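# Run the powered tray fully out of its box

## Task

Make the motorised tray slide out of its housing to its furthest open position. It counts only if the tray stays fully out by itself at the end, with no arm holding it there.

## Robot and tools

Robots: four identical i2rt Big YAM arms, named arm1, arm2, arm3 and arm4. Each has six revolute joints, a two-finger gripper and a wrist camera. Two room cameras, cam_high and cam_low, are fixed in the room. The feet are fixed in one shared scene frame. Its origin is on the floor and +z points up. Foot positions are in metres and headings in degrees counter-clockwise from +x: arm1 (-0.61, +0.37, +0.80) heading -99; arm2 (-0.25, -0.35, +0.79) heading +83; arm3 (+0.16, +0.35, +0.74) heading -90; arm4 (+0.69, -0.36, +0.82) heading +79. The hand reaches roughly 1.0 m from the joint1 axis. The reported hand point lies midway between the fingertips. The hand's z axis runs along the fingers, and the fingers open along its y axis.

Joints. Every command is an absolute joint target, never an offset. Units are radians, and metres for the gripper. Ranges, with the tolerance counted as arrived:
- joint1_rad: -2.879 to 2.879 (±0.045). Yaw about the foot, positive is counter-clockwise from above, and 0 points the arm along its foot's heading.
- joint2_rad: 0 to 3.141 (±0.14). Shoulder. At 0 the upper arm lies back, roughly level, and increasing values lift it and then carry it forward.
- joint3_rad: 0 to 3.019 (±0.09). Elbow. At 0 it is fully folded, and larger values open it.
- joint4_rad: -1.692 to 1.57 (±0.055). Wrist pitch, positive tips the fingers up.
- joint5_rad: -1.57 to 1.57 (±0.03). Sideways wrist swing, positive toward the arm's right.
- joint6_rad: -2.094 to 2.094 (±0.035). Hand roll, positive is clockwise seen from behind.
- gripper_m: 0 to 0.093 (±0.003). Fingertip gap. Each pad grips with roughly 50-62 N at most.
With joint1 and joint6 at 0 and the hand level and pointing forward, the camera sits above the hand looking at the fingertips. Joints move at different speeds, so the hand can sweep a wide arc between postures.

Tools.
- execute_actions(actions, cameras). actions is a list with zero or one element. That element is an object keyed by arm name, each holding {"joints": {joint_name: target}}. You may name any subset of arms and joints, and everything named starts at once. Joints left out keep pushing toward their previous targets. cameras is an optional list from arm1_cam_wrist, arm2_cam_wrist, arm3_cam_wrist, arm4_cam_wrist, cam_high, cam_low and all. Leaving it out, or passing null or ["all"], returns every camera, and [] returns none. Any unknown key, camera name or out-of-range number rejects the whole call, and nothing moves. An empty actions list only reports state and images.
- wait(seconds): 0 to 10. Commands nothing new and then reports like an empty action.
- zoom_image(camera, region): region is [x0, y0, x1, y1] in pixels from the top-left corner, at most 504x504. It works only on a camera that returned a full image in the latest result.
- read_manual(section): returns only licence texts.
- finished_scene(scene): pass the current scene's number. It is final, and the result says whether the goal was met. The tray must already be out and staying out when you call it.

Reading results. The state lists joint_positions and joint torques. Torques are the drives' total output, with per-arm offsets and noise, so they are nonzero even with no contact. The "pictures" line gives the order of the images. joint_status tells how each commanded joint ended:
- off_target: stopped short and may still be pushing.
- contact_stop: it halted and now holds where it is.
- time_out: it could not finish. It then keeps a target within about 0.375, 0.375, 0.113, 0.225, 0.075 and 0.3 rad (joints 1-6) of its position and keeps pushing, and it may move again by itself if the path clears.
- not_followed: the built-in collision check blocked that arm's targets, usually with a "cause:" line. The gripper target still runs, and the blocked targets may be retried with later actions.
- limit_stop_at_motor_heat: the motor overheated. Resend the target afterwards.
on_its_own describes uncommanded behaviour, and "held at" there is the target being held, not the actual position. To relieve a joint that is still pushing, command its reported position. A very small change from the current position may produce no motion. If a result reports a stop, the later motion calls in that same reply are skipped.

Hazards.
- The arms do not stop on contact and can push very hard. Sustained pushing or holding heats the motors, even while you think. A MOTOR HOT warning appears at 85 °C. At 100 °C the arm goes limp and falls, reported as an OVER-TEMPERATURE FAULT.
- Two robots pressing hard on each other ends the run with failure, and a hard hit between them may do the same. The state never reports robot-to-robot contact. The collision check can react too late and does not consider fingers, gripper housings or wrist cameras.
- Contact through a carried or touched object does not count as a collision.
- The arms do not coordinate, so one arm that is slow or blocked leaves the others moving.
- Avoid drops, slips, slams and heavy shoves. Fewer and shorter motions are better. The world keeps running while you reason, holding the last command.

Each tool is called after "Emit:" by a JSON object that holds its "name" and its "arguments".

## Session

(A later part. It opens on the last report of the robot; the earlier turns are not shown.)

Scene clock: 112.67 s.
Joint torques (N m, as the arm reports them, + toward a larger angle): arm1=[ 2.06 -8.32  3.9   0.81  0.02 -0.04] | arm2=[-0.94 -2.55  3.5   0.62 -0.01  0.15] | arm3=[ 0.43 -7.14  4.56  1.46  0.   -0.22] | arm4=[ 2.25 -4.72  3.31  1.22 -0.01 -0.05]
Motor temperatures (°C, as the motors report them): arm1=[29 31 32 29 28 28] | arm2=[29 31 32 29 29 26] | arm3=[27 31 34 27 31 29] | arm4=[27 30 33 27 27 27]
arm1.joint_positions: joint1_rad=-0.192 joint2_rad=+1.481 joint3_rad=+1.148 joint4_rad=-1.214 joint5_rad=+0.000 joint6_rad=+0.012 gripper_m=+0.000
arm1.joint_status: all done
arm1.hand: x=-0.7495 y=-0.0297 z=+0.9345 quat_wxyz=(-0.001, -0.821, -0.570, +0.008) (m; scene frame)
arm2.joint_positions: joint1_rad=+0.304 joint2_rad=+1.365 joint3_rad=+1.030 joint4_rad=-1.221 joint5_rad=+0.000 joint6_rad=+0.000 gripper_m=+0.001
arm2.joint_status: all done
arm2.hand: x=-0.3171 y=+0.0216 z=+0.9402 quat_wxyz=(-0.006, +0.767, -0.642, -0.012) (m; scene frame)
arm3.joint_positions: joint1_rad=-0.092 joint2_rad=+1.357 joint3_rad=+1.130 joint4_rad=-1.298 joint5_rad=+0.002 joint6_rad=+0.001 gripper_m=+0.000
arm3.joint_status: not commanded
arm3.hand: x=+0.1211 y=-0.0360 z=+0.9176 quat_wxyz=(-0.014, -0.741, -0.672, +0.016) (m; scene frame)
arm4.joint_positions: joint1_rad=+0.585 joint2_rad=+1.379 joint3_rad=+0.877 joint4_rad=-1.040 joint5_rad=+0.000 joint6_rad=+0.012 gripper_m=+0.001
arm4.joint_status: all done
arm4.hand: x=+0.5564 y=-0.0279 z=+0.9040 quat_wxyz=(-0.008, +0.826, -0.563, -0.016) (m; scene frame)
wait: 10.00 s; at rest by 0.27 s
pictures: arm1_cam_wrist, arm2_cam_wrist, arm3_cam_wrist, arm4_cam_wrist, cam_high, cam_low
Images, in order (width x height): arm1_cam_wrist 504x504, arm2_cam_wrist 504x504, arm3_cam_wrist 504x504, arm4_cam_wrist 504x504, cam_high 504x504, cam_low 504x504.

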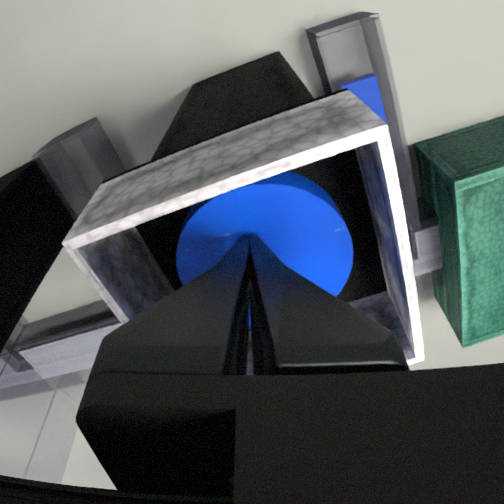

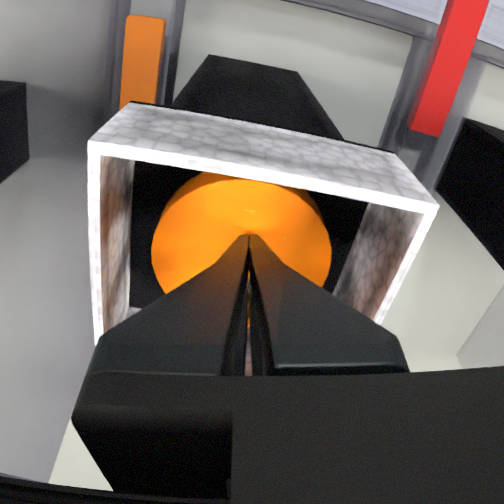

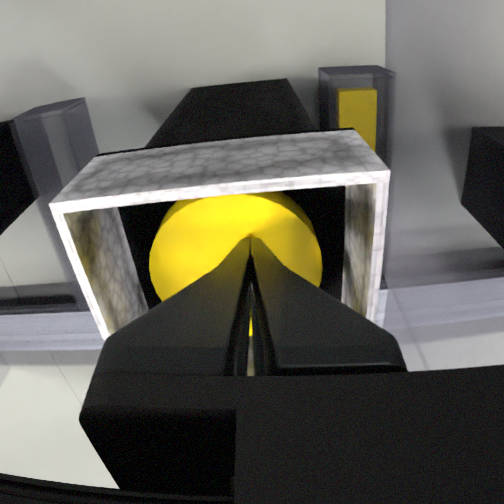

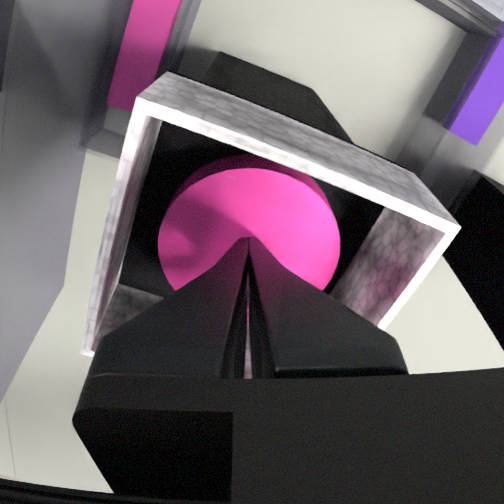

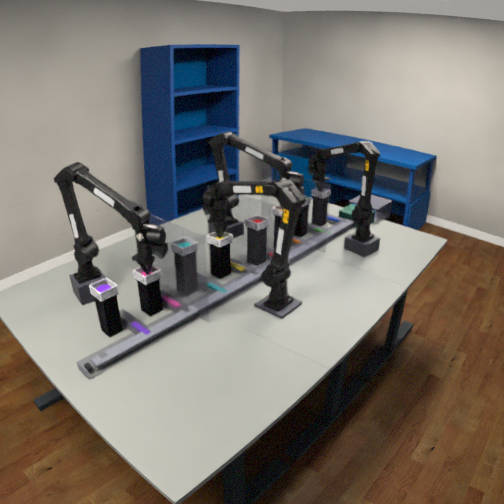

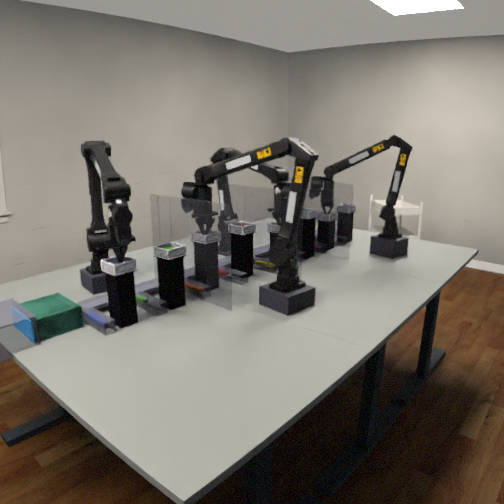

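Emit:
{"name": "execute_actions", "arguments": {"actions": [{"arm3":{"joints":{"joint2_rad":1.33,"joint3_rad":1.37,"joint4_rad":-1.55}}}], "cameras": []}}

Emit:
{"name": "execute_actions", "arguments": {"actions": [{"arm3":{"joints":{"joint1_rad":0.455,"joint2_rad":1.43,"joint3_rad":1.44}},"arm1":{"joints":{"joint2_rad":1.4,"joint3_rad":1.25,"joint4_rad":-1.36}},"arm2":{"joints":{"joint2_rad":1.33,"joint3_rad":1.2,"joint4_rad":-1.37}},"arm4":{"joints":{"joint2_rad":1.28,"joint3_rad":1.03,"joint4_rad":-1.27}}}], "cameras": []}}

Emit:
{"name": "execute_actions", "arguments": {"actions": [{"arm3":{"joints":{"joint2_rad":1.49,"joint3_rad":1.28,"joint4_rad":-1.41}},"arm1":{"joints":{"joint1_rad":0.335,"joint4_rad":-1.39}},"arm2":{"joints":{"joint1_rad":-0.26,"joint2_rad":1.375,"joint4_rad":-1.31}},"arm4":{"joints":{"joint1_rad":-0.065}}}], "cameras": []}}

Emit:
{"name": "execute_actions", "arguments": {"actions": [{"arm1":{"joints":{"joint2_rad":1.44,"joint3_rad":1.04,"joint4_rad":-1.21}},"arm2":{"joints":{"joint2_rad":1.46,"joint3_rad":1.07,"joint4_rad":-1.22}},"arm4":{"joints":{"joint2_rad":1.3,"joint3_rad":0.83,"joint4_rad":-1.09}}}], "cameras": ["cam_high"]}}

Emit:
{"name": "wait", "arguments": {"seconds": 10}}

Emit:
{"name": "wait", "arguments": {"seconds": 6}}

Scene clock: 128.73 s.
Joint torques (N m, as the arm reports them, + toward a larger angle): arm1=[ 0.83 -7.62  3.75  0.42  0.03 -0.09] | arm2=[-0.92 -2.62  3.5   0.62 -0.01  0.14] | arm3=[  0.76 -10.91  10.93  -0.04   0.    -0.2 ] | arm4=[ 1.93 -4.79  3.3   1.15  0.   -0.05]
Motor temperatures (°C, as the motors report them): arm1=[29 31 32 29 28 28] | arm2=[29 31 31 29 29 26] | arm3=[27 31 35 27 30 29] | arm4=[27 30 32 27 27 27]
arm1.joint_positions: joint1_rad=-0.192 joint2_rad=+1.481 joint3_rad=+1.148 joint4_rad=-1.214 joint5_rad=+0.000 joint6_rad=+0.012 gripper_m=+0.000
arm1.joint_status: not commanded
arm1.hand: x=-0.7495 y=-0.0297 z=+0.9345 quat_wxyz=(-0.001, -0.821, -0.570, +0.008) (m; scene frame)
arm2.joint_positions: joint1_rad=+0.304 joint2_rad=+1.365 joint3_rad=+1.030 joint4_rad=-1.221 joint5_rad=+0.000 joint6_rad=+0.000 gripper_m=+0.001
arm2.joint_status: not commanded
arm2.hand: x=-0.3171 y=+0.0216 z=+0.9402 quat_wxyz=(-0.006, +0.767, -0.642, -0.012) (m; scene frame)
arm3.joint_positions: joint1_rad=-0.092 joint2_rad=+1.319 joint3_rad=+1.339 joint4_rad=-1.534 joint5_rad=+0.002 joint6_rad=+0.001 gripper_m=+0.000
arm3.joint_status: all done
arm3.hand: x=+0.1213 y=-0.0340 z=+1.0104 quat_wxyz=(-0.018, -0.740, -0.672, +0.020) (m; scene frame)
arm4.joint_positions: joint1_rad=+0.585 joint2_rad=+1.379 joint3_rad=+0.877 joint4_rad=-1.040 joint5_rad=+0.000 joint6_rad=+0.012 gripper_m=+0.001
arm4.joint_status: not commanded
arm4.hand: x=+0.5564 y=-0.0279 z=+0.9040 quat_wxyz=(-0.008, +0.826, -0.563, -0.016) (m; scene frame)
pictures: none
No camera images: the call's "cameras" was empty. Leave "cameras" out to get every camera's image.

Scene clock: 129.93 s.
Joint torques (N m, as the arm reports them, + toward a larger angle): arm1=[  1.63 -11.54  12.95   0.07   0.01  -0.03] | arm2=[-0.94 -8.94 11.18  0.24 -0.01  0.14] | arm3=[ -0.39 -13.77  11.02   0.07  -0.01  -0.2 ] | arm4=[ 2.15 -8.55 10.5   0.25 -0.01 -0.05]
Motor temperatures (°C, as the motors report them): arm1=[29 31 33 29 28 28] | arm2=[29 31 32 29 29 26] | arm3=[27 32 35 27 30 29] | arm4=[27 30 33 27 27 27]
arm1.joint_positions: joint1_rad=-0.192 joint2_rad=+1.398 joint3_rad=+1.199 joint4_rad=-1.347 joint5_rad=+0.000 joint6_rad=+0.012 gripper_m=+0.000
arm1.joint_status: all done
arm1.hand: x=-0.7432 y=-0.0131 z=+0.9855 quat_wxyz=(-0.002, -0.821, -0.570, +0.008) (m; scene frame)
arm2.joint_positions: joint1_rad=+0.304 joint2_rad=+1.336 joint3_rad=+1.155 joint4_rad=-1.362 joint5_rad=+0.000 joint6_rad=+0.000 gripper_m=+0.001
arm2.joint_status: all done
arm2.hand: x=-0.3178 y=+0.0280 z=+0.9970 quat_wxyz=(-0.010, +0.767, -0.641, -0.017) (m; scene frame)
arm3.joint_positions: joint1_rad=+0.464 joint2_rad=+1.434 joint3_rad=+1.407 joint4_rad=-1.538 joint5_rad=+0.001 joint6_rad=+0.001 gripper_m=+0.000
arm3.joint_status: all done
arm3.hand: x=+0.3454 y=-0.0240 z=+0.9927 quat_wxyz=(-0.001, -0.528, -0.849, +0.000) (m; scene frame)
arm4.joint_positions: joint1_rad=+0.585 joint2_rad=+1.266 joint3_rad=+1.001 joint4_rad=-1.260 joint5_rad=+0.000 joint6_rad=+0.012 gripper_m=+0.001
arm4.joint_status: all done
arm4.hand: x=+0.5590 y=-0.0337 z=+0.9847 quat_wxyz=(-0.013, +0.826, -0.563, -0.022) (m; scene frame)
pictures: none
No camera images: the call's "cameras" was empty. Leave "cameras" out to get every camera's image.

Scene clock: 131.20 s.
Joint torques (N m, as the arm reports them, + toward a larger angle): arm1=[  1.65 -11.8   13.    -0.05   0.05   0.01] | arm2=[-0.88 -8.71 11.2   0.88  0.    0.15] | arm3=[ -0.18 -10.05   5.25   1.3    0.04  -0.19] | arm4=[ 0.31 -8.85 10.43  0.24 -0.02 -0.05]
Motor temperatures (°C, as the motors report them): arm1=[29 31 33 29 28 28] | arm2=[29 31 33 29 29 26] | arm3=[27 32 35 27 30 29] | arm4=[27 30 34 27 27 27]
arm1.joint_positions: joint1_rad=+0.337 joint2_rad=+1.398 joint3_rad=+1.199 joint4_rad=-1.376 joint5_rad=-0.001 joint6_rad=+0.012 gripper_m=+0.000
arm1.joint_status: all done
arm1.hand: x=-0.5335 y=-0.0232 z=+0.9847 quat_wxyz=(+0.006, -0.644, -0.765, -0.005) (m; scene frame)
arm2.joint_positions: joint1_rad=-0.265 joint2_rad=+1.369 joint3_rad=+1.155 joint4_rad=-1.316 joint5_rad=+0.000 joint6_rad=+0.000 gripper_m=+0.001
arm2.joint_status: all done
arm2.hand: x=-0.0993 y=+0.0174 z=+0.9832 quat_wxyz=(-0.016, +0.556, -0.831, -0.018) (m; scene frame)
arm3.joint_positions: joint1_rad=+0.464 joint2_rad=+1.446 joint3_rad=+1.322 joint4_rad=-1.425 joint5_rad=+0.000 joint6_rad=+0.001 gripper_m=+0.000
arm3.joint_status: all done
arm3.hand: x=+0.3480 y=-0.0291 z=+0.9558 quat_wxyz=(-0.008, -0.528, -0.849, +0.004) (m; scene frame)
arm4.joint_positions: joint1_rad=-0.058 joint2_rad=+1.267 joint3_rad=+1.001 joint4_rad=-1.260 joint5_rad=+0.000 joint6_rad=+0.012 gripper_m=+0.001
arm4.joint_status: all done
arm4.hand: x=+0.7817 y=-0.0194 z=+0.9831 quat_wxyz=(-0.017, +0.605, -0.796, -0.017) (m; scene frame)
pictures: none
No camera images: the call's "cameras" was empty. Leave "cameras" out to get every camera's image.

Scene clock: 132.07 s.
Joint torques (N m, as the arm reports them, + toward a larger angle): arm1=[  0.83 -10.09   4.83   0.99   0.08  -0.08] | arm2=[-0.89 -8.11  5.3   0.68  0.    0.15] | arm3=[  0.13 -10.53   5.42   1.17   0.04  -0.2 ] | arm4=[ 0.5  -7.95  6.1   1.63 -0.02 -0.06]
Motor temperatures (°C, as the motors report them): arm1=[29 31 33 29 28 28] | arm2=[29 31 33 29 29 26] | arm3=[27 32 35 27 30 29] | arm4=[27 30 34 27 27 27]
arm1.joint_positions: joint1_rad=+0.337 joint2_rad=+1.406 joint3_rad=+1.085 joint4_rad=-1.221 joint5_rad=-0.001 joint6_rad=+0.012 gripper_m=+0.000
arm1.joint_status: all done
arm1.hand: x=-0.5338 y=-0.0218 z=+0.9396 quat_wxyz=(-0.006, -0.643, -0.765, +0.005) (m; scene frame)
arm2.joint_positions: joint1_rad=-0.265 joint2_rad=+1.435 joint3_rad=+1.104 joint4_rad=-1.222 joint5_rad=+0.000 joint6_rad=+0.000 gripper_m=+0.001
arm2.joint_status: all done
arm2.hand: x=-0.0968 y=+0.0249 z=+0.9398 quat_wxyz=(-0.006, +0.556, -0.831, -0.011) (m; scene frame)
arm3.joint_positions: joint1_rad=+0.464 joint2_rad=+1.446 joint3_rad=+1.322 joint4_rad=-1.425 joint5_rad=+0.000 joint6_rad=+0.001 gripper_m=+0.000
arm3.joint_status: not commanded
arm3.hand: x=+0.3480 y=-0.0291 z=+0.9558 quat_wxyz=(-0.008, -0.528, -0.849, +0.004) (m; scene frame)
arm4.joint_positions: joint1_rad=-0.058 joint2_rad=+1.281 joint3_rad=+0.853 joint4_rad=-1.110 joint5_rad=+0.000 joint6_rad=+0.012 gripper_m=+0.001
arm4.joint_status: all done
arm4.hand: x=+0.7768 y=-0.0368 z=+0.9258 quat_wxyz=(-0.012, +0.606, -0.796, -0.014) (m; scene frame)
pictures: cam_high
Images, in order (width x height): cam_high 504x504.

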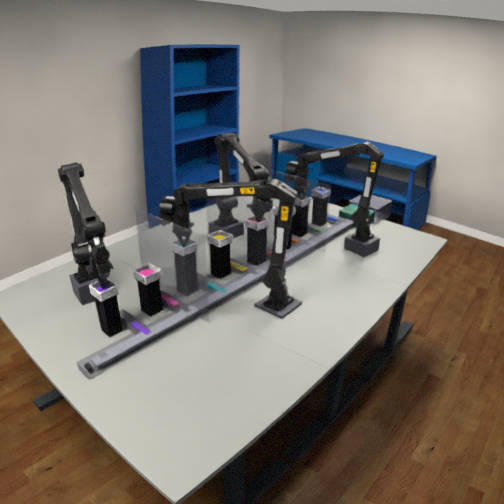

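Scene clock: 142.07 s.
Joint torques (N m, as the arm reports them, + toward a larger angle): arm1=[ 1.01 -9.11  5.16  0.59  0.08 -0.02] | arm2=[-0.94 -7.95  5.31  0.67  0.    0.14] | arm3=[-0.14 -9.82  5.39  1.36  0.   -0.21] | arm4=[ 0.54 -7.8   6.05  1.67 -0.01 -0.04]
Motor temperatures (°C, as the motors report them): arm1=[29 31 33 29 28 28] | arm2=[29 31 33 29 29 26] | arm3=[27 32 35 27 30 29] | arm4=[27 30 34 27 27 27]
arm1.joint_positions: joint1_rad=+0.337 joint2_rad=+1.406 joint3_rad=+1.085 joint4_rad=-1.221 joint5_rad=-0.001 joint6_rad=+0.012 gripper_m=+0.000
arm1.joint_status: all done
arm1.hand: x=-0.5338 y=-0.0218 z=+0.9396 quat_wxyz=(-0.006, -0.643, -0.765, +0.005) (m; scene frame)
arm2.joint_positions: joint1_rad=-0.265 joint2_rad=+1.435 joint3_rad=+1.104 joint4_rad=-1.222 joint5_rad=+0.000 joint6_rad=+0.000 gripper_m=+0.001
arm2.joint_status: all done
arm2.hand: x=-0.0968 y=+0.0249 z=+0.9398 quat_wxyz=(-0.006, +0.556, -0.831, -0.011) (m; scene frame)
arm3.joint_positions: joint1_rad=+0.464 joint2_rad=+1.446 joint3_rad=+1.322 joint4_rad=-1.425 joint5_rad=+0.000 joint6_rad=+0.001 gripper_m=+0.000
arm3.joint_status: not commanded
arm3.hand: x=+0.3480 y=-0.0291 z=+0.9558 quat_wxyz=(-0.008, -0.528, -0.849, +0.004) (m; scene frame)
arm4.joint_positions: joint1_rad=-0.058 joint2_rad=+1.281 joint3_rad=+0.853 joint4_rad=-1.110 joint5_rad=+0.000 joint6_rad=+0.012 gripper_m=+0.001
arm4.joint_status: all done
arm4.hand: x=+0.7768 y=-0.0368 z=+0.9258 quat_wxyz=(-0.012, +0.606, -0.796, -0.014) (m; scene frame)
wait: 10.00 s; at rest by 0.27 s
pictures: arm1_cam_wrist, arm2_cam_wrist, arm3_cam_wrist, arm4_cam_wrist, cam_high, cam_low
Images, in order (width x height): arm1_cam_wrist 504x504, arm2_cam_wrist 504x504, arm3_cam_wrist 504x504, arm4_cam_wrist 504x504, cam_high 504x504, cam_low 504x504.

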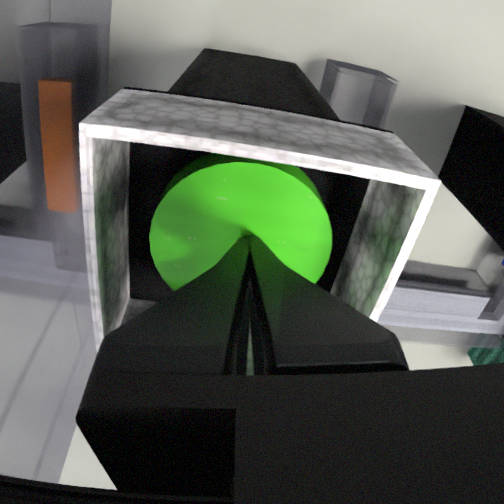

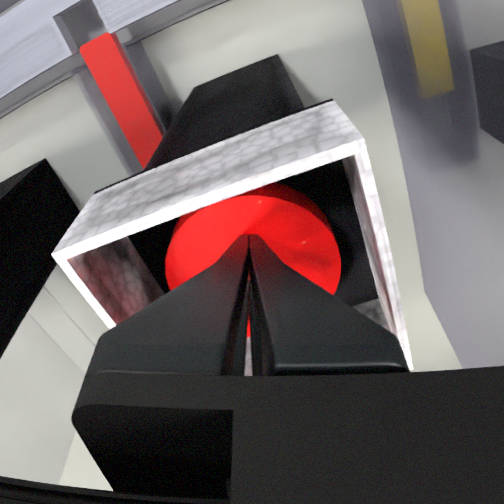

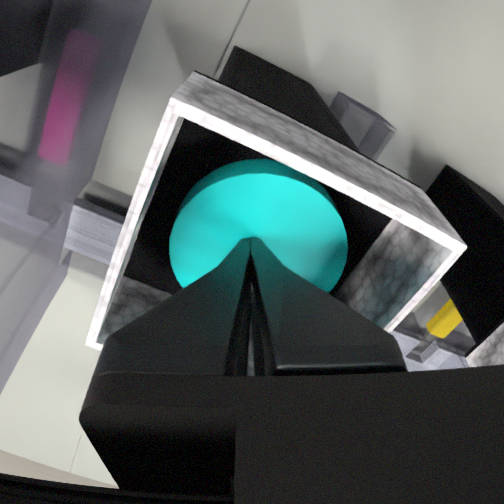

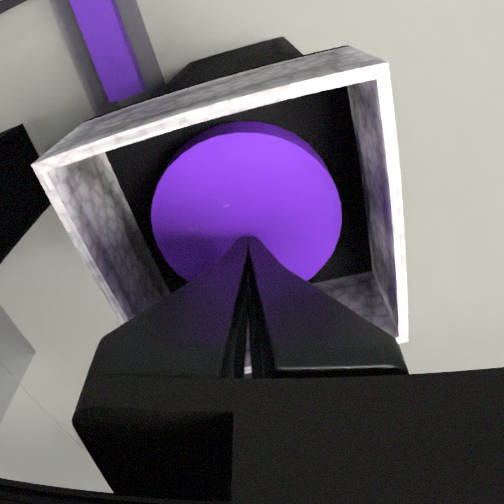

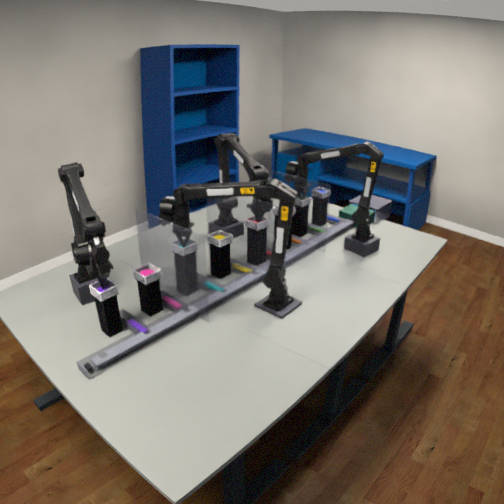

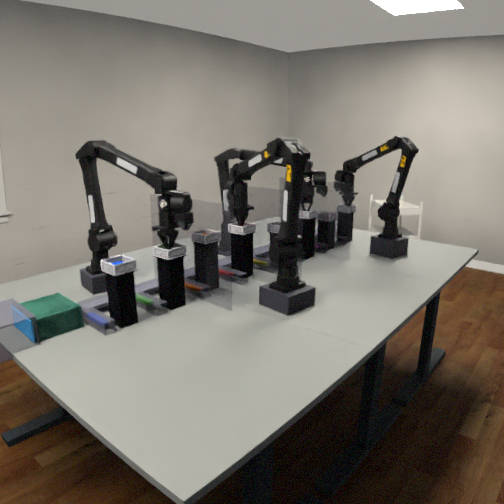

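Scene clock: 148.07 s.
Joint torques (N m, as the arm reports them, + toward a larger angle): arm1=[ 1.71 -9.61  5.09  0.72  0.05 -0.07] | arm2=[-0.89 -7.93  5.31  0.66  0.    0.15] | arm3=[ -0.01 -10.12   5.26   1.16   0.04  -0.2 ] | arm4=[ 0.61 -7.78  6.11  1.67 -0.01 -0.04]
Motor temperatures (°C, as the motors report them): arm1=[29 31 33 29 28 28] | arm2=[29 31 33 29 29 26] | arm3=[27 32 35 27 30 29] | arm4=[27 30 35 27 27 27]
arm1.joint_positions: joint1_rad=+0.337 joint2_rad=+1.406 joint3_rad=+1.085 joint4_rad=-1.221 joint5_rad=-0.001 joint6_rad=+0.012 gripper_m=+0.000
arm1.joint_status: all done
arm1.hand: x=-0.5338 y=-0.0218 z=+0.9396 quat_wxyz=(-0.006, -0.643, -0.765, +0.005) (m; scene frame)
arm2.joint_positions: joint1_rad=-0.265 joint2_rad=+1.435 joint3_rad=+1.104 joint4_rad=-1.222 joint5_rad=+0.000 joint6_rad=+0.000 gripper_m=+0.001
arm2.joint_status: all done
arm2.hand: x=-0.0968 y=+0.0249 z=+0.9398 quat_wxyz=(-0.006, +0.556, -0.831, -0.011) (m; scene frame)
arm3.joint_positions: joint1_rad=+0.464 joint2_rad=+1.446 joint3_rad=+1.322 joint4_rad=-1.425 joint5_rad=+0.000 joint6_rad=+0.001 gripper_m=+0.000
arm3.joint_status: not commanded
arm3.hand: x=+0.3480 y=-0.0291 z=+0.9558 quat_wxyz=(-0.008, -0.528, -0.849, +0.004) (m; scene frame)
arm4.joint_positions: joint1_rad=-0.058 joint2_rad=+1.281 joint3_rad=+0.853 joint4_rad=-1.110 joint5_rad=+0.000 joint6_rad=+0.012 gripper_m=+0.001
arm4.joint_status: all done
arm4.hand: x=+0.7768 y=-0.0368 z=+0.9258 quat_wxyz=(-0.012, +0.606, -0.796, -0.014) (m; scene frame)
wait: 6.00 s; at rest by 0.27 s
pictures: arm1_cam_wrist, arm2_cam_wrist, arm3_cam_wrist, arm4_cam_wrist, cam_high, cam_low
Images, in order (width x height): arm1_cam_wrist 504x504, arm2_cam_wrist 504x504, arm3_cam_wrist 504x504, arm4_cam_wrist 504x504, cam_high 504x504, cam_low 504x504.

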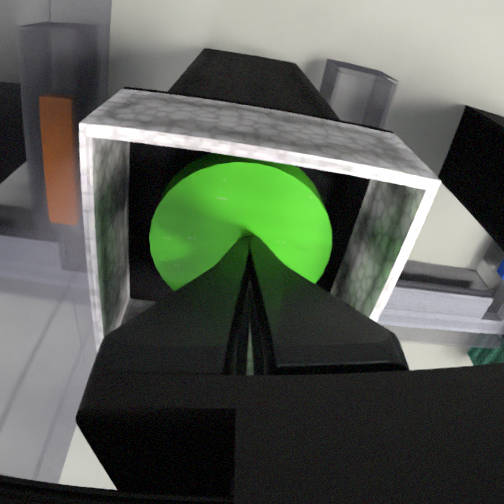

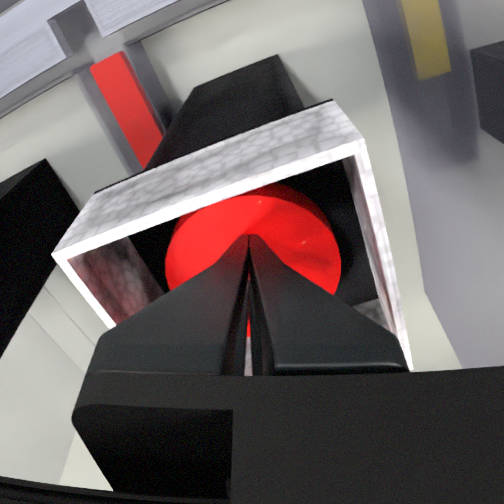

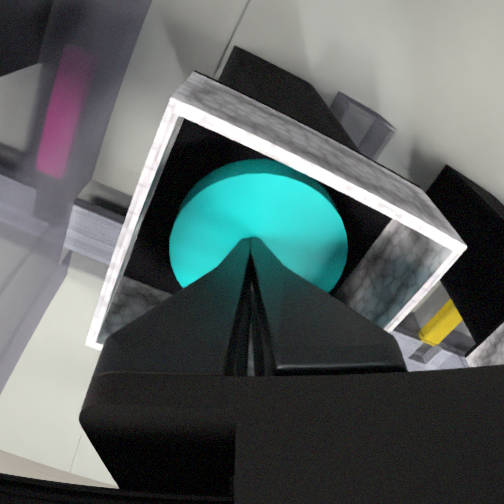

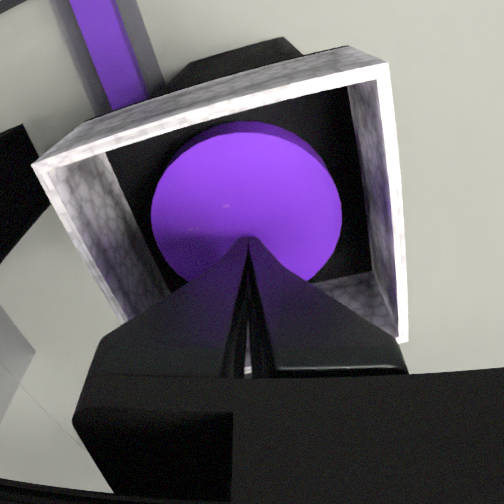

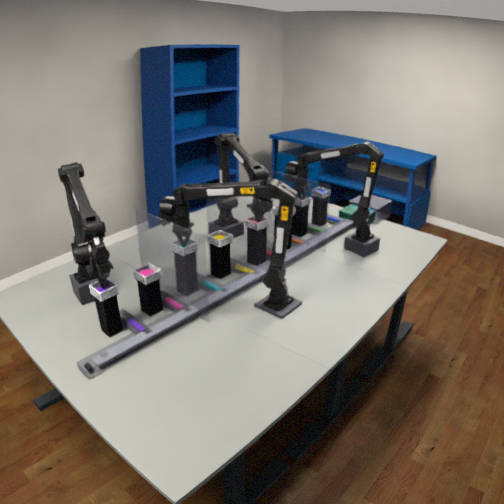

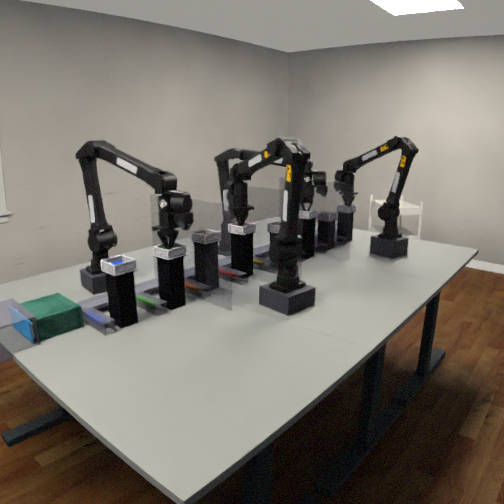

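It has started moving.

Emit:
{"name": "wait", "arguments": {"seconds": 10}}

Emit:
{"name": "wait", "arguments": {"seconds": 10}}

Scene clock: 160.40 s.
Joint torques (N m, as the arm reports them, + toward a larger angle): arm1=[ 1.38 -9.49  5.15  1.06  0.06 -0.08] | arm2=[-0.91 -7.96  5.32  0.67  0.    0.15] | arm3=[ -0.08 -10.11   5.34   1.25   0.03  -0.18] | arm4=[ 0.48 -7.82  6.09  1.71 -0.02 -0.06]
Motor temperatures (°C, as the motors report them): arm1=[29 31 33 29 28 28] | arm2=[29 32 33 29 29 26] | arm3=[27 32 35 27 30 29] | arm4=[27 30 35 27 27 27]
arm1.joint_positions: joint1_rad=+0.337 joint2_rad=+1.406 joint3_rad=+1.085 joint4_rad=-1.221 joint5_rad=-0.001 joint6_rad=+0.012 gripper_m=+0.000
arm1.joint_status: all done
arm1.hand: x=-0.5338 y=-0.0218 z=+0.9396 quat_wxyz=(-0.006, -0.643, -0.765, +0.005) (m; scene frame)
arm2.joint_positions: joint1_rad=-0.265 joint2_rad=+1.435 joint3_rad=+1.104 joint4_rad=-1.222 joint5_rad=+0.000 joint6_rad=+0.000 gripper_m=+0.001
arm2.joint_status: all done
arm2.hand: x=-0.0968 y=+0.0249 z=+0.9398 quat_wxyz=(-0.006, +0.556, -0.831, -0.011) (m; scene frame)
arm3.joint_positions: joint1_rad=+0.464 joint2_rad=+1.446 joint3_rad=+1.322 joint4_rad=-1.425 joint5_rad=+0.000 joint6_rad=+0.001 gripper_m=+0.000
arm3.joint_status: not commanded
arm3.hand: x=+0.3480 y=-0.0291 z=+0.9558 quat_wxyz=(-0.008, -0.528, -0.849, +0.004) (m; scene frame)
arm4.joint_positions: joint1_rad=-0.058 joint2_rad=+1.281 joint3_rad=+0.853 joint4_rad=-1.110 joint5_rad=+0.000 joint6_rad=+0.012 gripper_m=+0.001
arm4.joint_status: all done
arm4.hand: x=+0.7768 y=-0.0368 z=+0.9258 quat_wxyz=(-0.012, +0.606, -0.796, -0.014) (m; scene frame)
wait: 10.00 s; at rest from the start
pictures: arm1_cam_wrist, arm2_cam_wrist, arm3_cam_wrist, arm4_cam_wrist, cam_high, cam_low
Images, in order (width x height): arm1_cam_wrist 504x504, arm2_cam_wrist 504x504, arm3_cam_wrist 504x504, arm4_cam_wrist 504x504, cam_high 504x504, cam_low 504x504.

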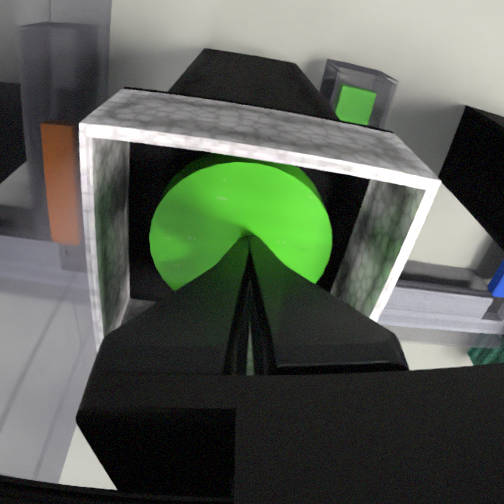

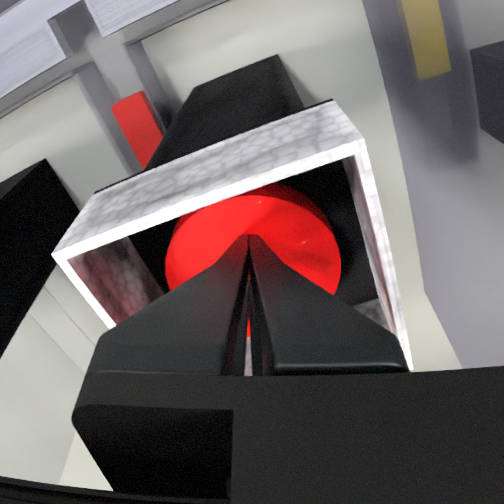

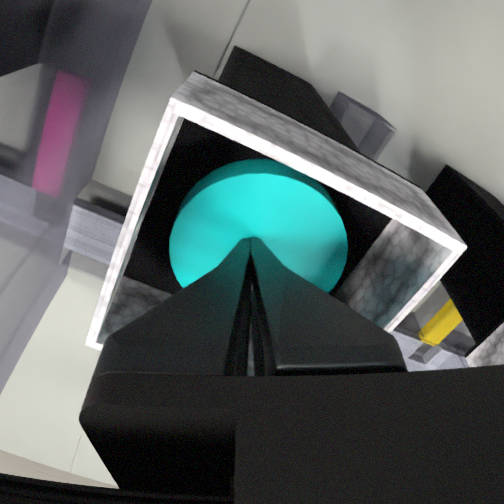

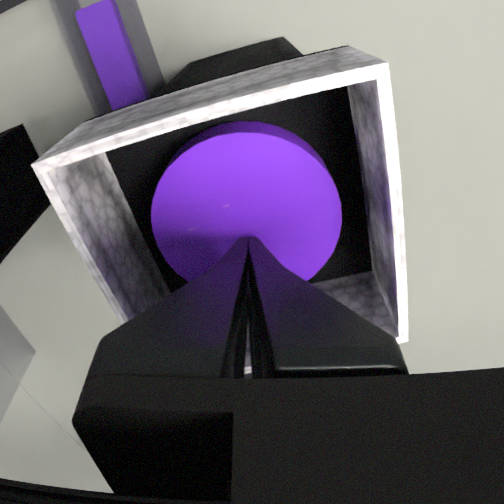

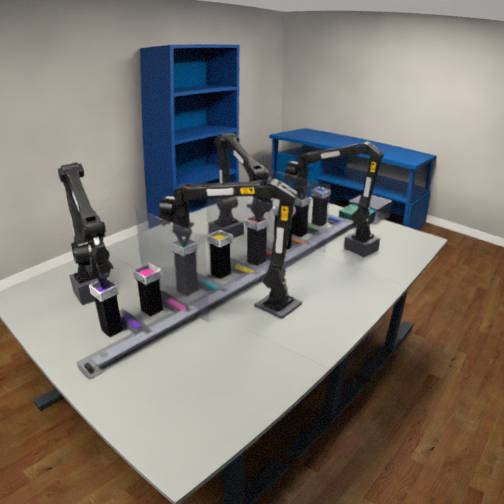

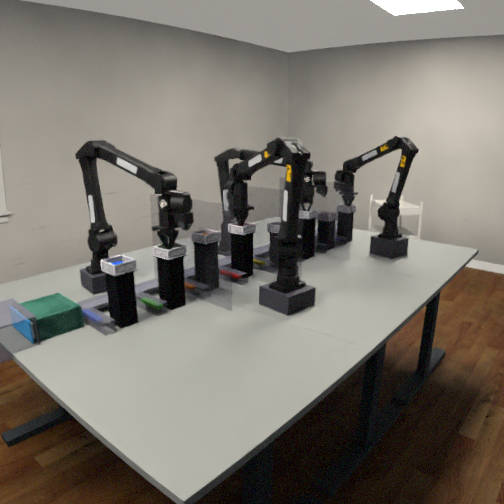

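Scene clock: 170.40 s.
Joint torques (N m, as the arm reports them, + toward a larger angle): arm1=[ 0.97 -9.22  4.94  0.81  0.06 -0.02] | arm2=[-0.93 -7.99  5.32  0.66 -0.01  0.14] | arm3=[ -0.51 -10.37   5.34   1.34   0.03  -0.19] | arm4=[ 0.63 -7.69  6.08  1.68 -0.03 -0.05]
Motor temperatures (°C, as the motors report them): arm1=[29 31 33 29 28 28] | arm2=[29 32 33 29 29 26] | arm3=[27 32 35 27 30 29] | arm4=[27 30 35 27 27 27]
arm1.joint_positions: joint1_rad=+0.337 joint2_rad=+1.406 joint3_rad=+1.085 joint4_rad=-1.221 joint5_rad=-0.001 joint6_rad=+0.012 gripper_m=+0.000
arm1.joint_status: all done
arm1.hand: x=-0.5338 y=-0.0218 z=+0.9396 quat_wxyz=(-0.006, -0.643, -0.765, +0.005) (m; scene frame)
arm2.joint_positions: joint1_rad=-0.265 joint2_rad=+1.435 joint3_rad=+1.104 joint4_rad=-1.222 joint5_rad=+0.000 joint6_rad=+0.000 gripper_m=+0.001
arm2.joint_status: all done
arm2.hand: x=-0.0968 y=+0.0249 z=+0.9398 quat_wxyz=(-0.006, +0.556, -0.831, -0.011) (m; scene frame)
arm3.joint_positions: joint1_rad=+0.464 joint2_rad=+1.446 joint3_rad=+1.322 joint4_rad=-1.425 joint5_rad=+0.000 joint6_rad=+0.001 gripper_m=+0.000
arm3.joint_status: not commanded
arm3.hand: x=+0.3480 y=-0.0291 z=+0.9558 quat_wxyz=(-0.008, -0.528, -0.849, +0.004) (m; scene frame)
arm4.joint_positions: joint1_rad=-0.058 joint2_rad=+1.281 joint3_rad=+0.853 joint4_rad=-1.110 joint5_rad=+0.000 joint6_rad=+0.012 gripper_m=+0.001
arm4.joint_status: all done
arm4.hand: x=+0.7768 y=-0.0368 z=+0.9258 quat_wxyz=(-0.012, +0.606, -0.796, -0.014) (m; scene frame)
wait: 10.00 s; at rest by 0.27 s
pictures: arm1_cam_wrist, arm2_cam_wrist, arm3_cam_wrist, arm4_cam_wrist, cam_high, cam_low
Images, in order (width x height): arm1_cam_wrist 504x504, arm2_cam_wrist 504x504, arm3_cam_wrist 504x504, arm4_cam_wrist 504x504, cam_high 504x504, cam_low 504x504.

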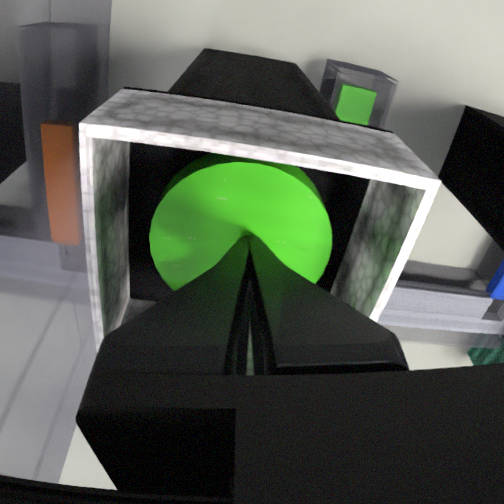

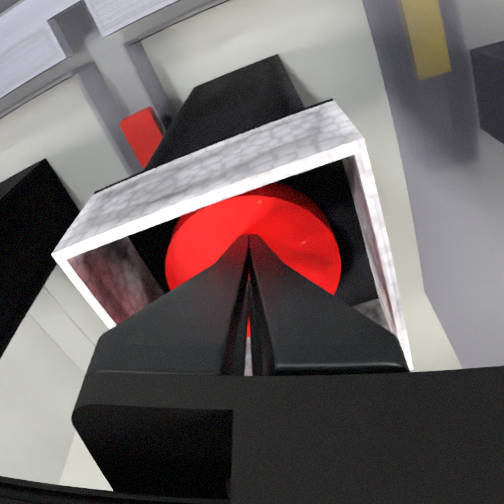

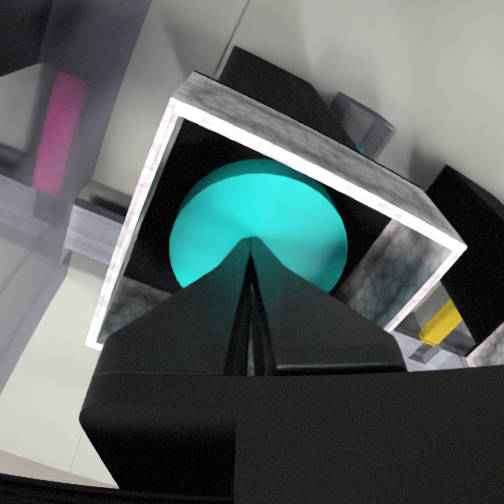

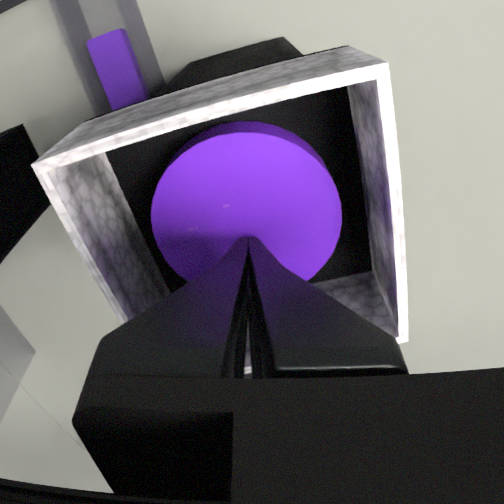

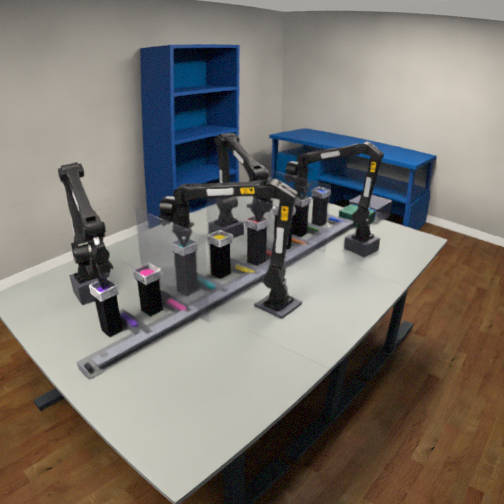

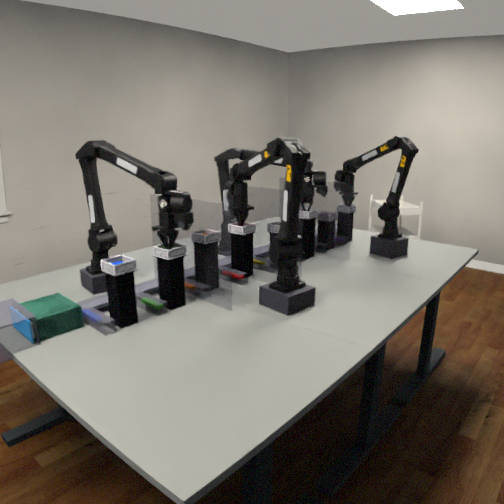

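Bolts brake the bar on contact; keep alternating.

Emit:
{"name": "execute_actions", "arguments": {"actions": [{"arm1":{"joints":{"joint2_rad":1.39,"joint3_rad":1.24,"joint4_rad":-1.39}},"arm2":{"joints":{"joint2_rad":1.37,"joint3_rad":1.24,"joint4_rad":-1.38}},"arm3":{"joints":{"joint2_rad":1.41,"joint3_rad":1.44,"joint4_rad":-1.55}},"arm4":{"joints":{"joint2_rad":1.27,"joint3_rad":1.01,"joint4_rad":-1.27}}}], "cameras": []}}

Emit:
{"name": "execute_actions", "arguments": {"actions": [{"arm1":{"joints":{"joint1_rad":-0.19,"joint4_rad":-1.27}},"arm2":{"joints":{"joint1_rad":0.3,"joint2_rad":1.31,"joint3_rad":1.13}},"arm3":{"joints":{"joint1_rad":-0.09,"joint2_rad":1.31,"joint3_rad":1.3}},"arm4":{"joints":{"joint1_rad":0.59,"joint4_rad":-1.2}}}], "cameras": []}}

Emit:
{"name": "execute_actions", "arguments": {"actions": [{"arm1":{"joints":{"joint2_rad":1.51,"joint3_rad":1.12,"joint4_rad":-1.22}},"arm2":{"joints":{"joint2_rad":1.385,"joint3_rad":1.0,"joint4_rad":-1.23}},"arm3":{"joints":{"joint2_rad":1.39,"joint3_rad":1.09,"joint4_rad":-1.31}},"arm4":{"joints":{"joint2_rad":1.4,"joint3_rad":0.85,"joint4_rad":-1.03}}}], "cameras": []}}

Emit:
{"name": "wait", "arguments": {"seconds": 8}}

Scene clock: 188.30 s.
Joint torques (N m, as the arm reports them, + toward a larger angle): arm1=[  0.77 -10.73  12.91  -0.26   0.06   0.02] | arm2=[ -0.87 -10.56  11.27   0.22   0.     0.15] | arm3=[ -0.36 -13.    11.17  -0.06   0.02  -0.2 ] | arm4=[ 0.51 -9.06 10.85  0.15 -0.02 -0.04]
Motor temperatures (°C, as the motors report them): arm1=[29 31 33 29 28 28] | arm2=[29 32 33 29 29 26] | arm3=[27 32 36 27 30 29] | arm4=[27 30 36 27 27 27]
arm1.joint_positions: joint1_rad=+0.337 joint2_rad=+1.390 joint3_rad=+1.189 joint4_rad=-1.377 joint5_rad=-0.001 joint6_rad=+0.012 gripper_m=+0.000
arm1.joint_status: all done
arm1.hand: x=-0.5343 y=-0.0194 z=+0.9840 quat_wxyz=(+0.007, -0.644, -0.765, -0.006) (m; scene frame)
arm2.joint_positions: joint1_rad=-0.265 joint2_rad=+1.374 joint3_rad=+1.195 joint4_rad=-1.372 joint5_rad=+0.000 joint6_rad=+0.000 gripper_m=+0.001
arm2.joint_status: all done
arm2.hand: x=-0.0994 y=+0.0167 z=+0.9965 quat_wxyz=(-0.008, +0.556, -0.831, -0.012) (m; scene frame)
arm3.joint_positions: joint1_rad=+0.464 joint2_rad=+1.403 joint3_rad=+1.406 joint4_rad=-1.535 joint5_rad=+0.000 joint6_rad=+0.001 gripper_m=+0.000
arm3.joint_status: all done
arm3.hand: x=+0.3439 y=-0.0209 z=+1.0050 quat_wxyz=(-0.016, -0.528, -0.849, +0.009) (m; scene frame)
arm4.joint_positions: joint1_rad=-0.058 joint2_rad=+1.265 joint3_rad=+0.975 joint4_rad=-1.260 joint5_rad=+0.000 joint6_rad=+0.012 gripper_m=+0.001
arm4.joint_status: all done
arm4.hand: x=+0.7793 y=-0.0281 z=+0.9742 quat_wxyz=(-0.008, +0.606, -0.796, -0.010) (m; scene frame)
pictures: none
No camera images: the call's "cameras" was empty. Leave "cameras" out to get every camera's image.

Scene clock: 189.53 s.
Joint torques (N m, as the arm reports them, + toward a larger angle): arm1=[  1.89 -11.96  12.87   1.19   0.04  -0.03] | arm2=[-1.71 -8.68  7.31  0.32  0.    0.14] | arm3=[  0.08 -10.38   8.08   0.12   0.02  -0.19] | arm4=[ 1.88 -9.43 10.95  1.15 -0.02 -0.05]
Motor temperatures (°C, as the motors report them): arm1=[29 31 34 29 28 28] | arm2=[29 32 34 29 29 26] | arm3=[27 32 36 27 30 29] | arm4=[27 31 37 27 27 27]
arm1.joint_positions: joint1_rad=-0.193 joint2_rad=+1.390 joint3_rad=+1.189 joint4_rad=-1.283 joint5_rad=+0.001 joint6_rad=+0.012 gripper_m=+0.000
arm1.joint_status: all done
arm1.hand: x=-0.7476 y=-0.0243 z=+0.9855 quat_wxyz=(-0.019, -0.821, -0.570, +0.034) (m; scene frame)
arm2.joint_positions: joint1_rad=+0.304 joint2_rad=+1.313 joint3_rad=+1.140 joint4_rad=-1.375 joint5_rad=+0.000 joint6_rad=+0.000 gripper_m=+0.001
arm2.joint_status: all done
arm2.hand: x=-0.3162 y=+0.0188 z=+0.9994 quat_wxyz=(-0.009, +0.767, -0.641, -0.016) (m; scene frame)
arm3.joint_positions: joint1_rad=-0.092 joint2_rad=+1.300 joint3_rad=+1.307 joint4_rad=-1.537 joint5_rad=+0.000 joint6_rad=+0.001 gripper_m=+0.000
arm3.joint_status: all done
arm3.hand: x=+0.1224 y=-0.0229 z=+1.0043 quat_wxyz=(-0.012, -0.741, -0.672, +0.014) (m; scene frame)
arm4.joint_positions: joint1_rad=+0.584 joint2_rad=+1.265 joint3_rad=+0.975 joint4_rad=-1.208 joint5_rad=+0.000 joint6_rad=+0.012 gripper_m=+0.001
arm4.joint_status: all done
arm4.hand: x=+0.5581 y=-0.0300 z=+0.9759 quat_wxyz=(-0.021, +0.825, -0.563, -0.034) (m; scene frame)
pictures: none
No camera images: the call's "cameras" was empty. Leave "cameras" out to get every camera's image.

Scene clock: 190.43 s.
Joint torques (N m, as the arm reports them, + toward a larger angle): arm1=[ 1.71 -9.19  6.06  0.59 -0.01 -0.03] | arm2=[-1.83 -6.83  5.6   1.38 -0.01  0.15] | arm3=[ 0.64 -9.03  5.48  1.67  0.05 -0.21] | arm4=[ 1.67 -8.51  5.26  1.16 -0.02 -0.05]
Motor temperatures (°C, as the motors report them): arm1=[29 31 34 29 28 28] | arm2=[29 32 34 29 29 26] | arm3=[27 32 36 27 30 29] | arm4=[27 31 37 27 27 27]
arm1.joint_positions: joint1_rad=-0.193 joint2_rad=+1.480 joint3_rad=+1.153 joint4_rad=-1.226 joint5_rad=+0.001 joint6_rad=+0.012 gripper_m=+0.000
arm1.joint_status: all done
arm1.hand: x=-0.7495 y=-0.0285 z=+0.9367 quat_wxyz=(+0.001, -0.822, -0.570, +0.005) (m; scene frame)
arm2.joint_positions: joint1_rad=+0.304 joint2_rad=+1.362 joint3_rad=+1.030 joint4_rad=-1.249 joint5_rad=+0.000 joint6_rad=+0.000 gripper_m=+0.001
arm2.joint_status: all done
arm2.hand: x=-0.3159 y=+0.0148 z=+0.9416 quat_wxyz=(+0.002, +0.767, -0.642, -0.003) (m; scene frame)
arm3.joint_positions: joint1_rad=-0.092 joint2_rad=+1.351 joint3_rad=+1.127 joint4_rad=-1.335 joint5_rad=+0.000 joint6_rad=+0.001 gripper_m=+0.000
arm3.joint_status: all done
arm3.hand: x=+0.1222 y=-0.0256 z=+0.9181 quat_wxyz=(-0.003, -0.741, -0.672, +0.003) (m; scene frame)
arm4.joint_positions: joint1_rad=+0.584 joint2_rad=+1.375 joint3_rad=+0.881 joint4_rad=-1.040 joint5_rad=+0.000 joint6_rad=+0.012 gripper_m=+0.000
arm4.joint_status: all done
arm4.hand: x=+0.5563 y=-0.0261 z=+0.9066 quat_wxyz=(-0.011, +0.826, -0.564, -0.019) (m; scene frame)
pictures: none
No camera images: the call's "cameras" was empty. Leave "cameras" out to get every camera's image.

Scene clock: 198.43 s.
Joint torques (N m, as the arm reports them, + toward a larger angle): arm1=[  1.56 -10.53   5.94   0.7   -0.02  -0.05] | arm2=[-1.8  -6.8   5.6   1.36  0.    0.14] | arm3=[ 0.6  -8.75  5.53  1.71  0.05 -0.17] | arm4=[ 1.6  -8.48  5.29  1.17 -0.03 -0.05]
Motor temperatures (°C, as the motors report them): arm1=[29 32 34 29 28 28] | arm2=[29 32 34 29 29 26] | arm3=[27 32 36 27 30 29] | arm4=[27 31 36 27 27 27]
arm1.joint_positions: joint1_rad=-0.193 joint2_rad=+1.480 joint3_rad=+1.153 joint4_rad=-1.226 joint5_rad=+0.001 joint6_rad=+0.012 gripper_m=+0.000
arm1.joint_status: all done
arm1.hand: x=-0.7495 y=-0.0285 z=+0.9367 quat_wxyz=(+0.001, -0.822, -0.570, +0.005) (m; scene frame)
arm2.joint_positions: joint1_rad=+0.304 joint2_rad=+1.362 joint3_rad=+1.030 joint4_rad=-1.249 joint5_rad=+0.000 joint6_rad=+0.000 gripper_m=+0.001
arm2.joint_status: all done
arm2.hand: x=-0.3159 y=+0.0148 z=+0.9416 quat_wxyz=(+0.002, +0.767, -0.642, -0.003) (m; scene frame)
arm3.joint_positions: joint1_rad=-0.092 joint2_rad=+1.351 joint3_rad=+1.127 joint4_rad=-1.335 joint5_rad=+0.000 joint6_rad=+0.001 gripper_m=+0.000
arm3.joint_status: all done
arm3.hand: x=+0.1222 y=-0.0256 z=+0.9181 quat_wxyz=(-0.003, -0.741, -0.672, +0.003) (m; scene frame)
arm4.joint_positions: joint1_rad=+0.584 joint2_rad=+1.375 joint3_rad=+0.881 joint4_rad=-1.040 joint5_rad=+0.000 joint6_rad=+0.012 gripper_m=+0.000
arm4.joint_status: all done
arm4.hand: x=+0.5563 y=-0.0261 z=+0.9066 quat_wxyz=(-0.011, +0.826, -0.564, -0.019) (m; scene frame)
wait: 8.00 s; at rest by 0.27 s
pictures: arm1_cam_wrist, arm2_cam_wrist, arm3_cam_wrist, arm4_cam_wrist, cam_high, cam_low
Images, in order (width x height): arm1_cam_wrist 504x504, arm2_cam_wrist 504x504, arm3_cam_wrist 504x504, arm4_cam_wrist 504x504, cam_high 504x504, cam_low 504x504.

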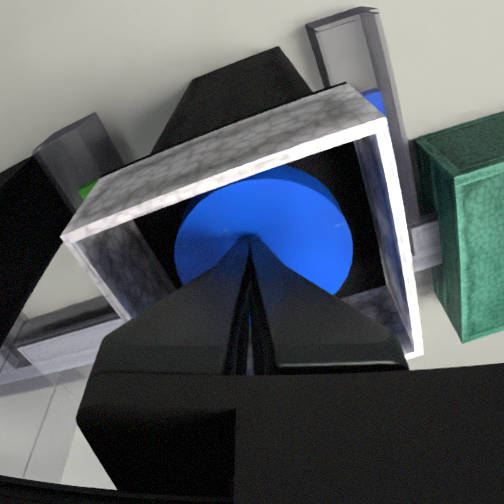

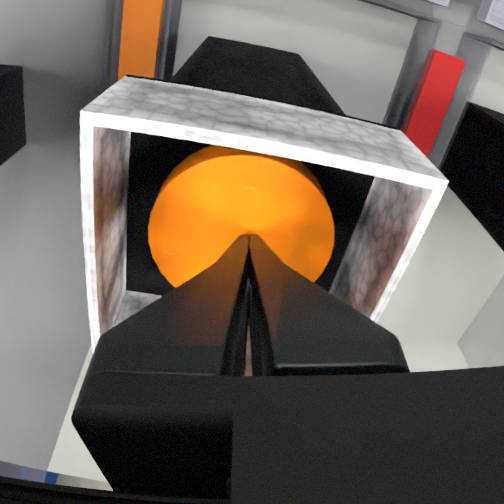

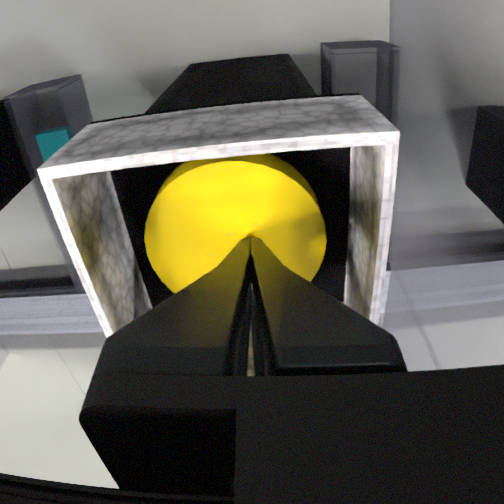

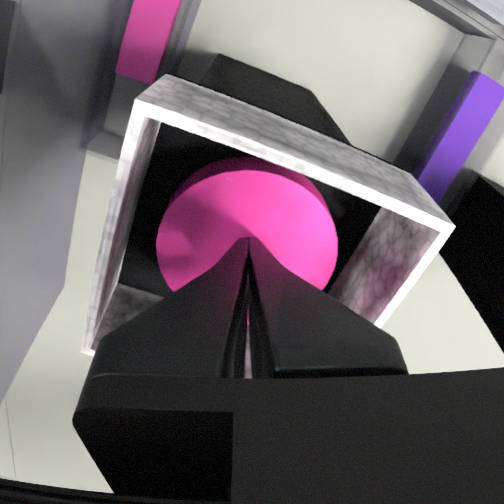

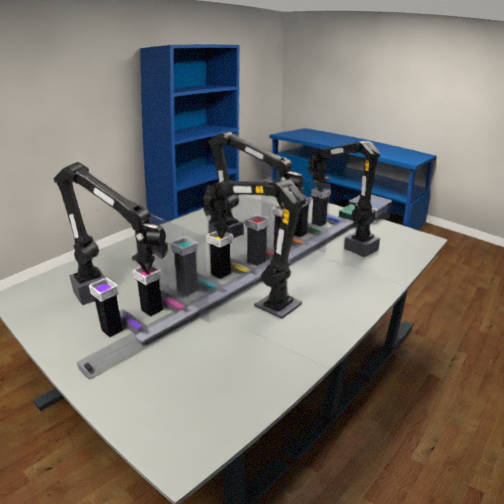

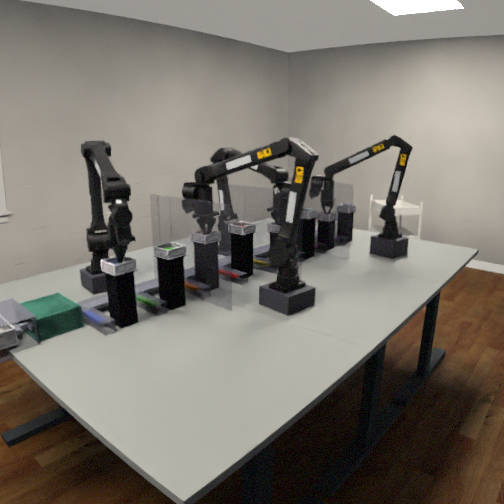

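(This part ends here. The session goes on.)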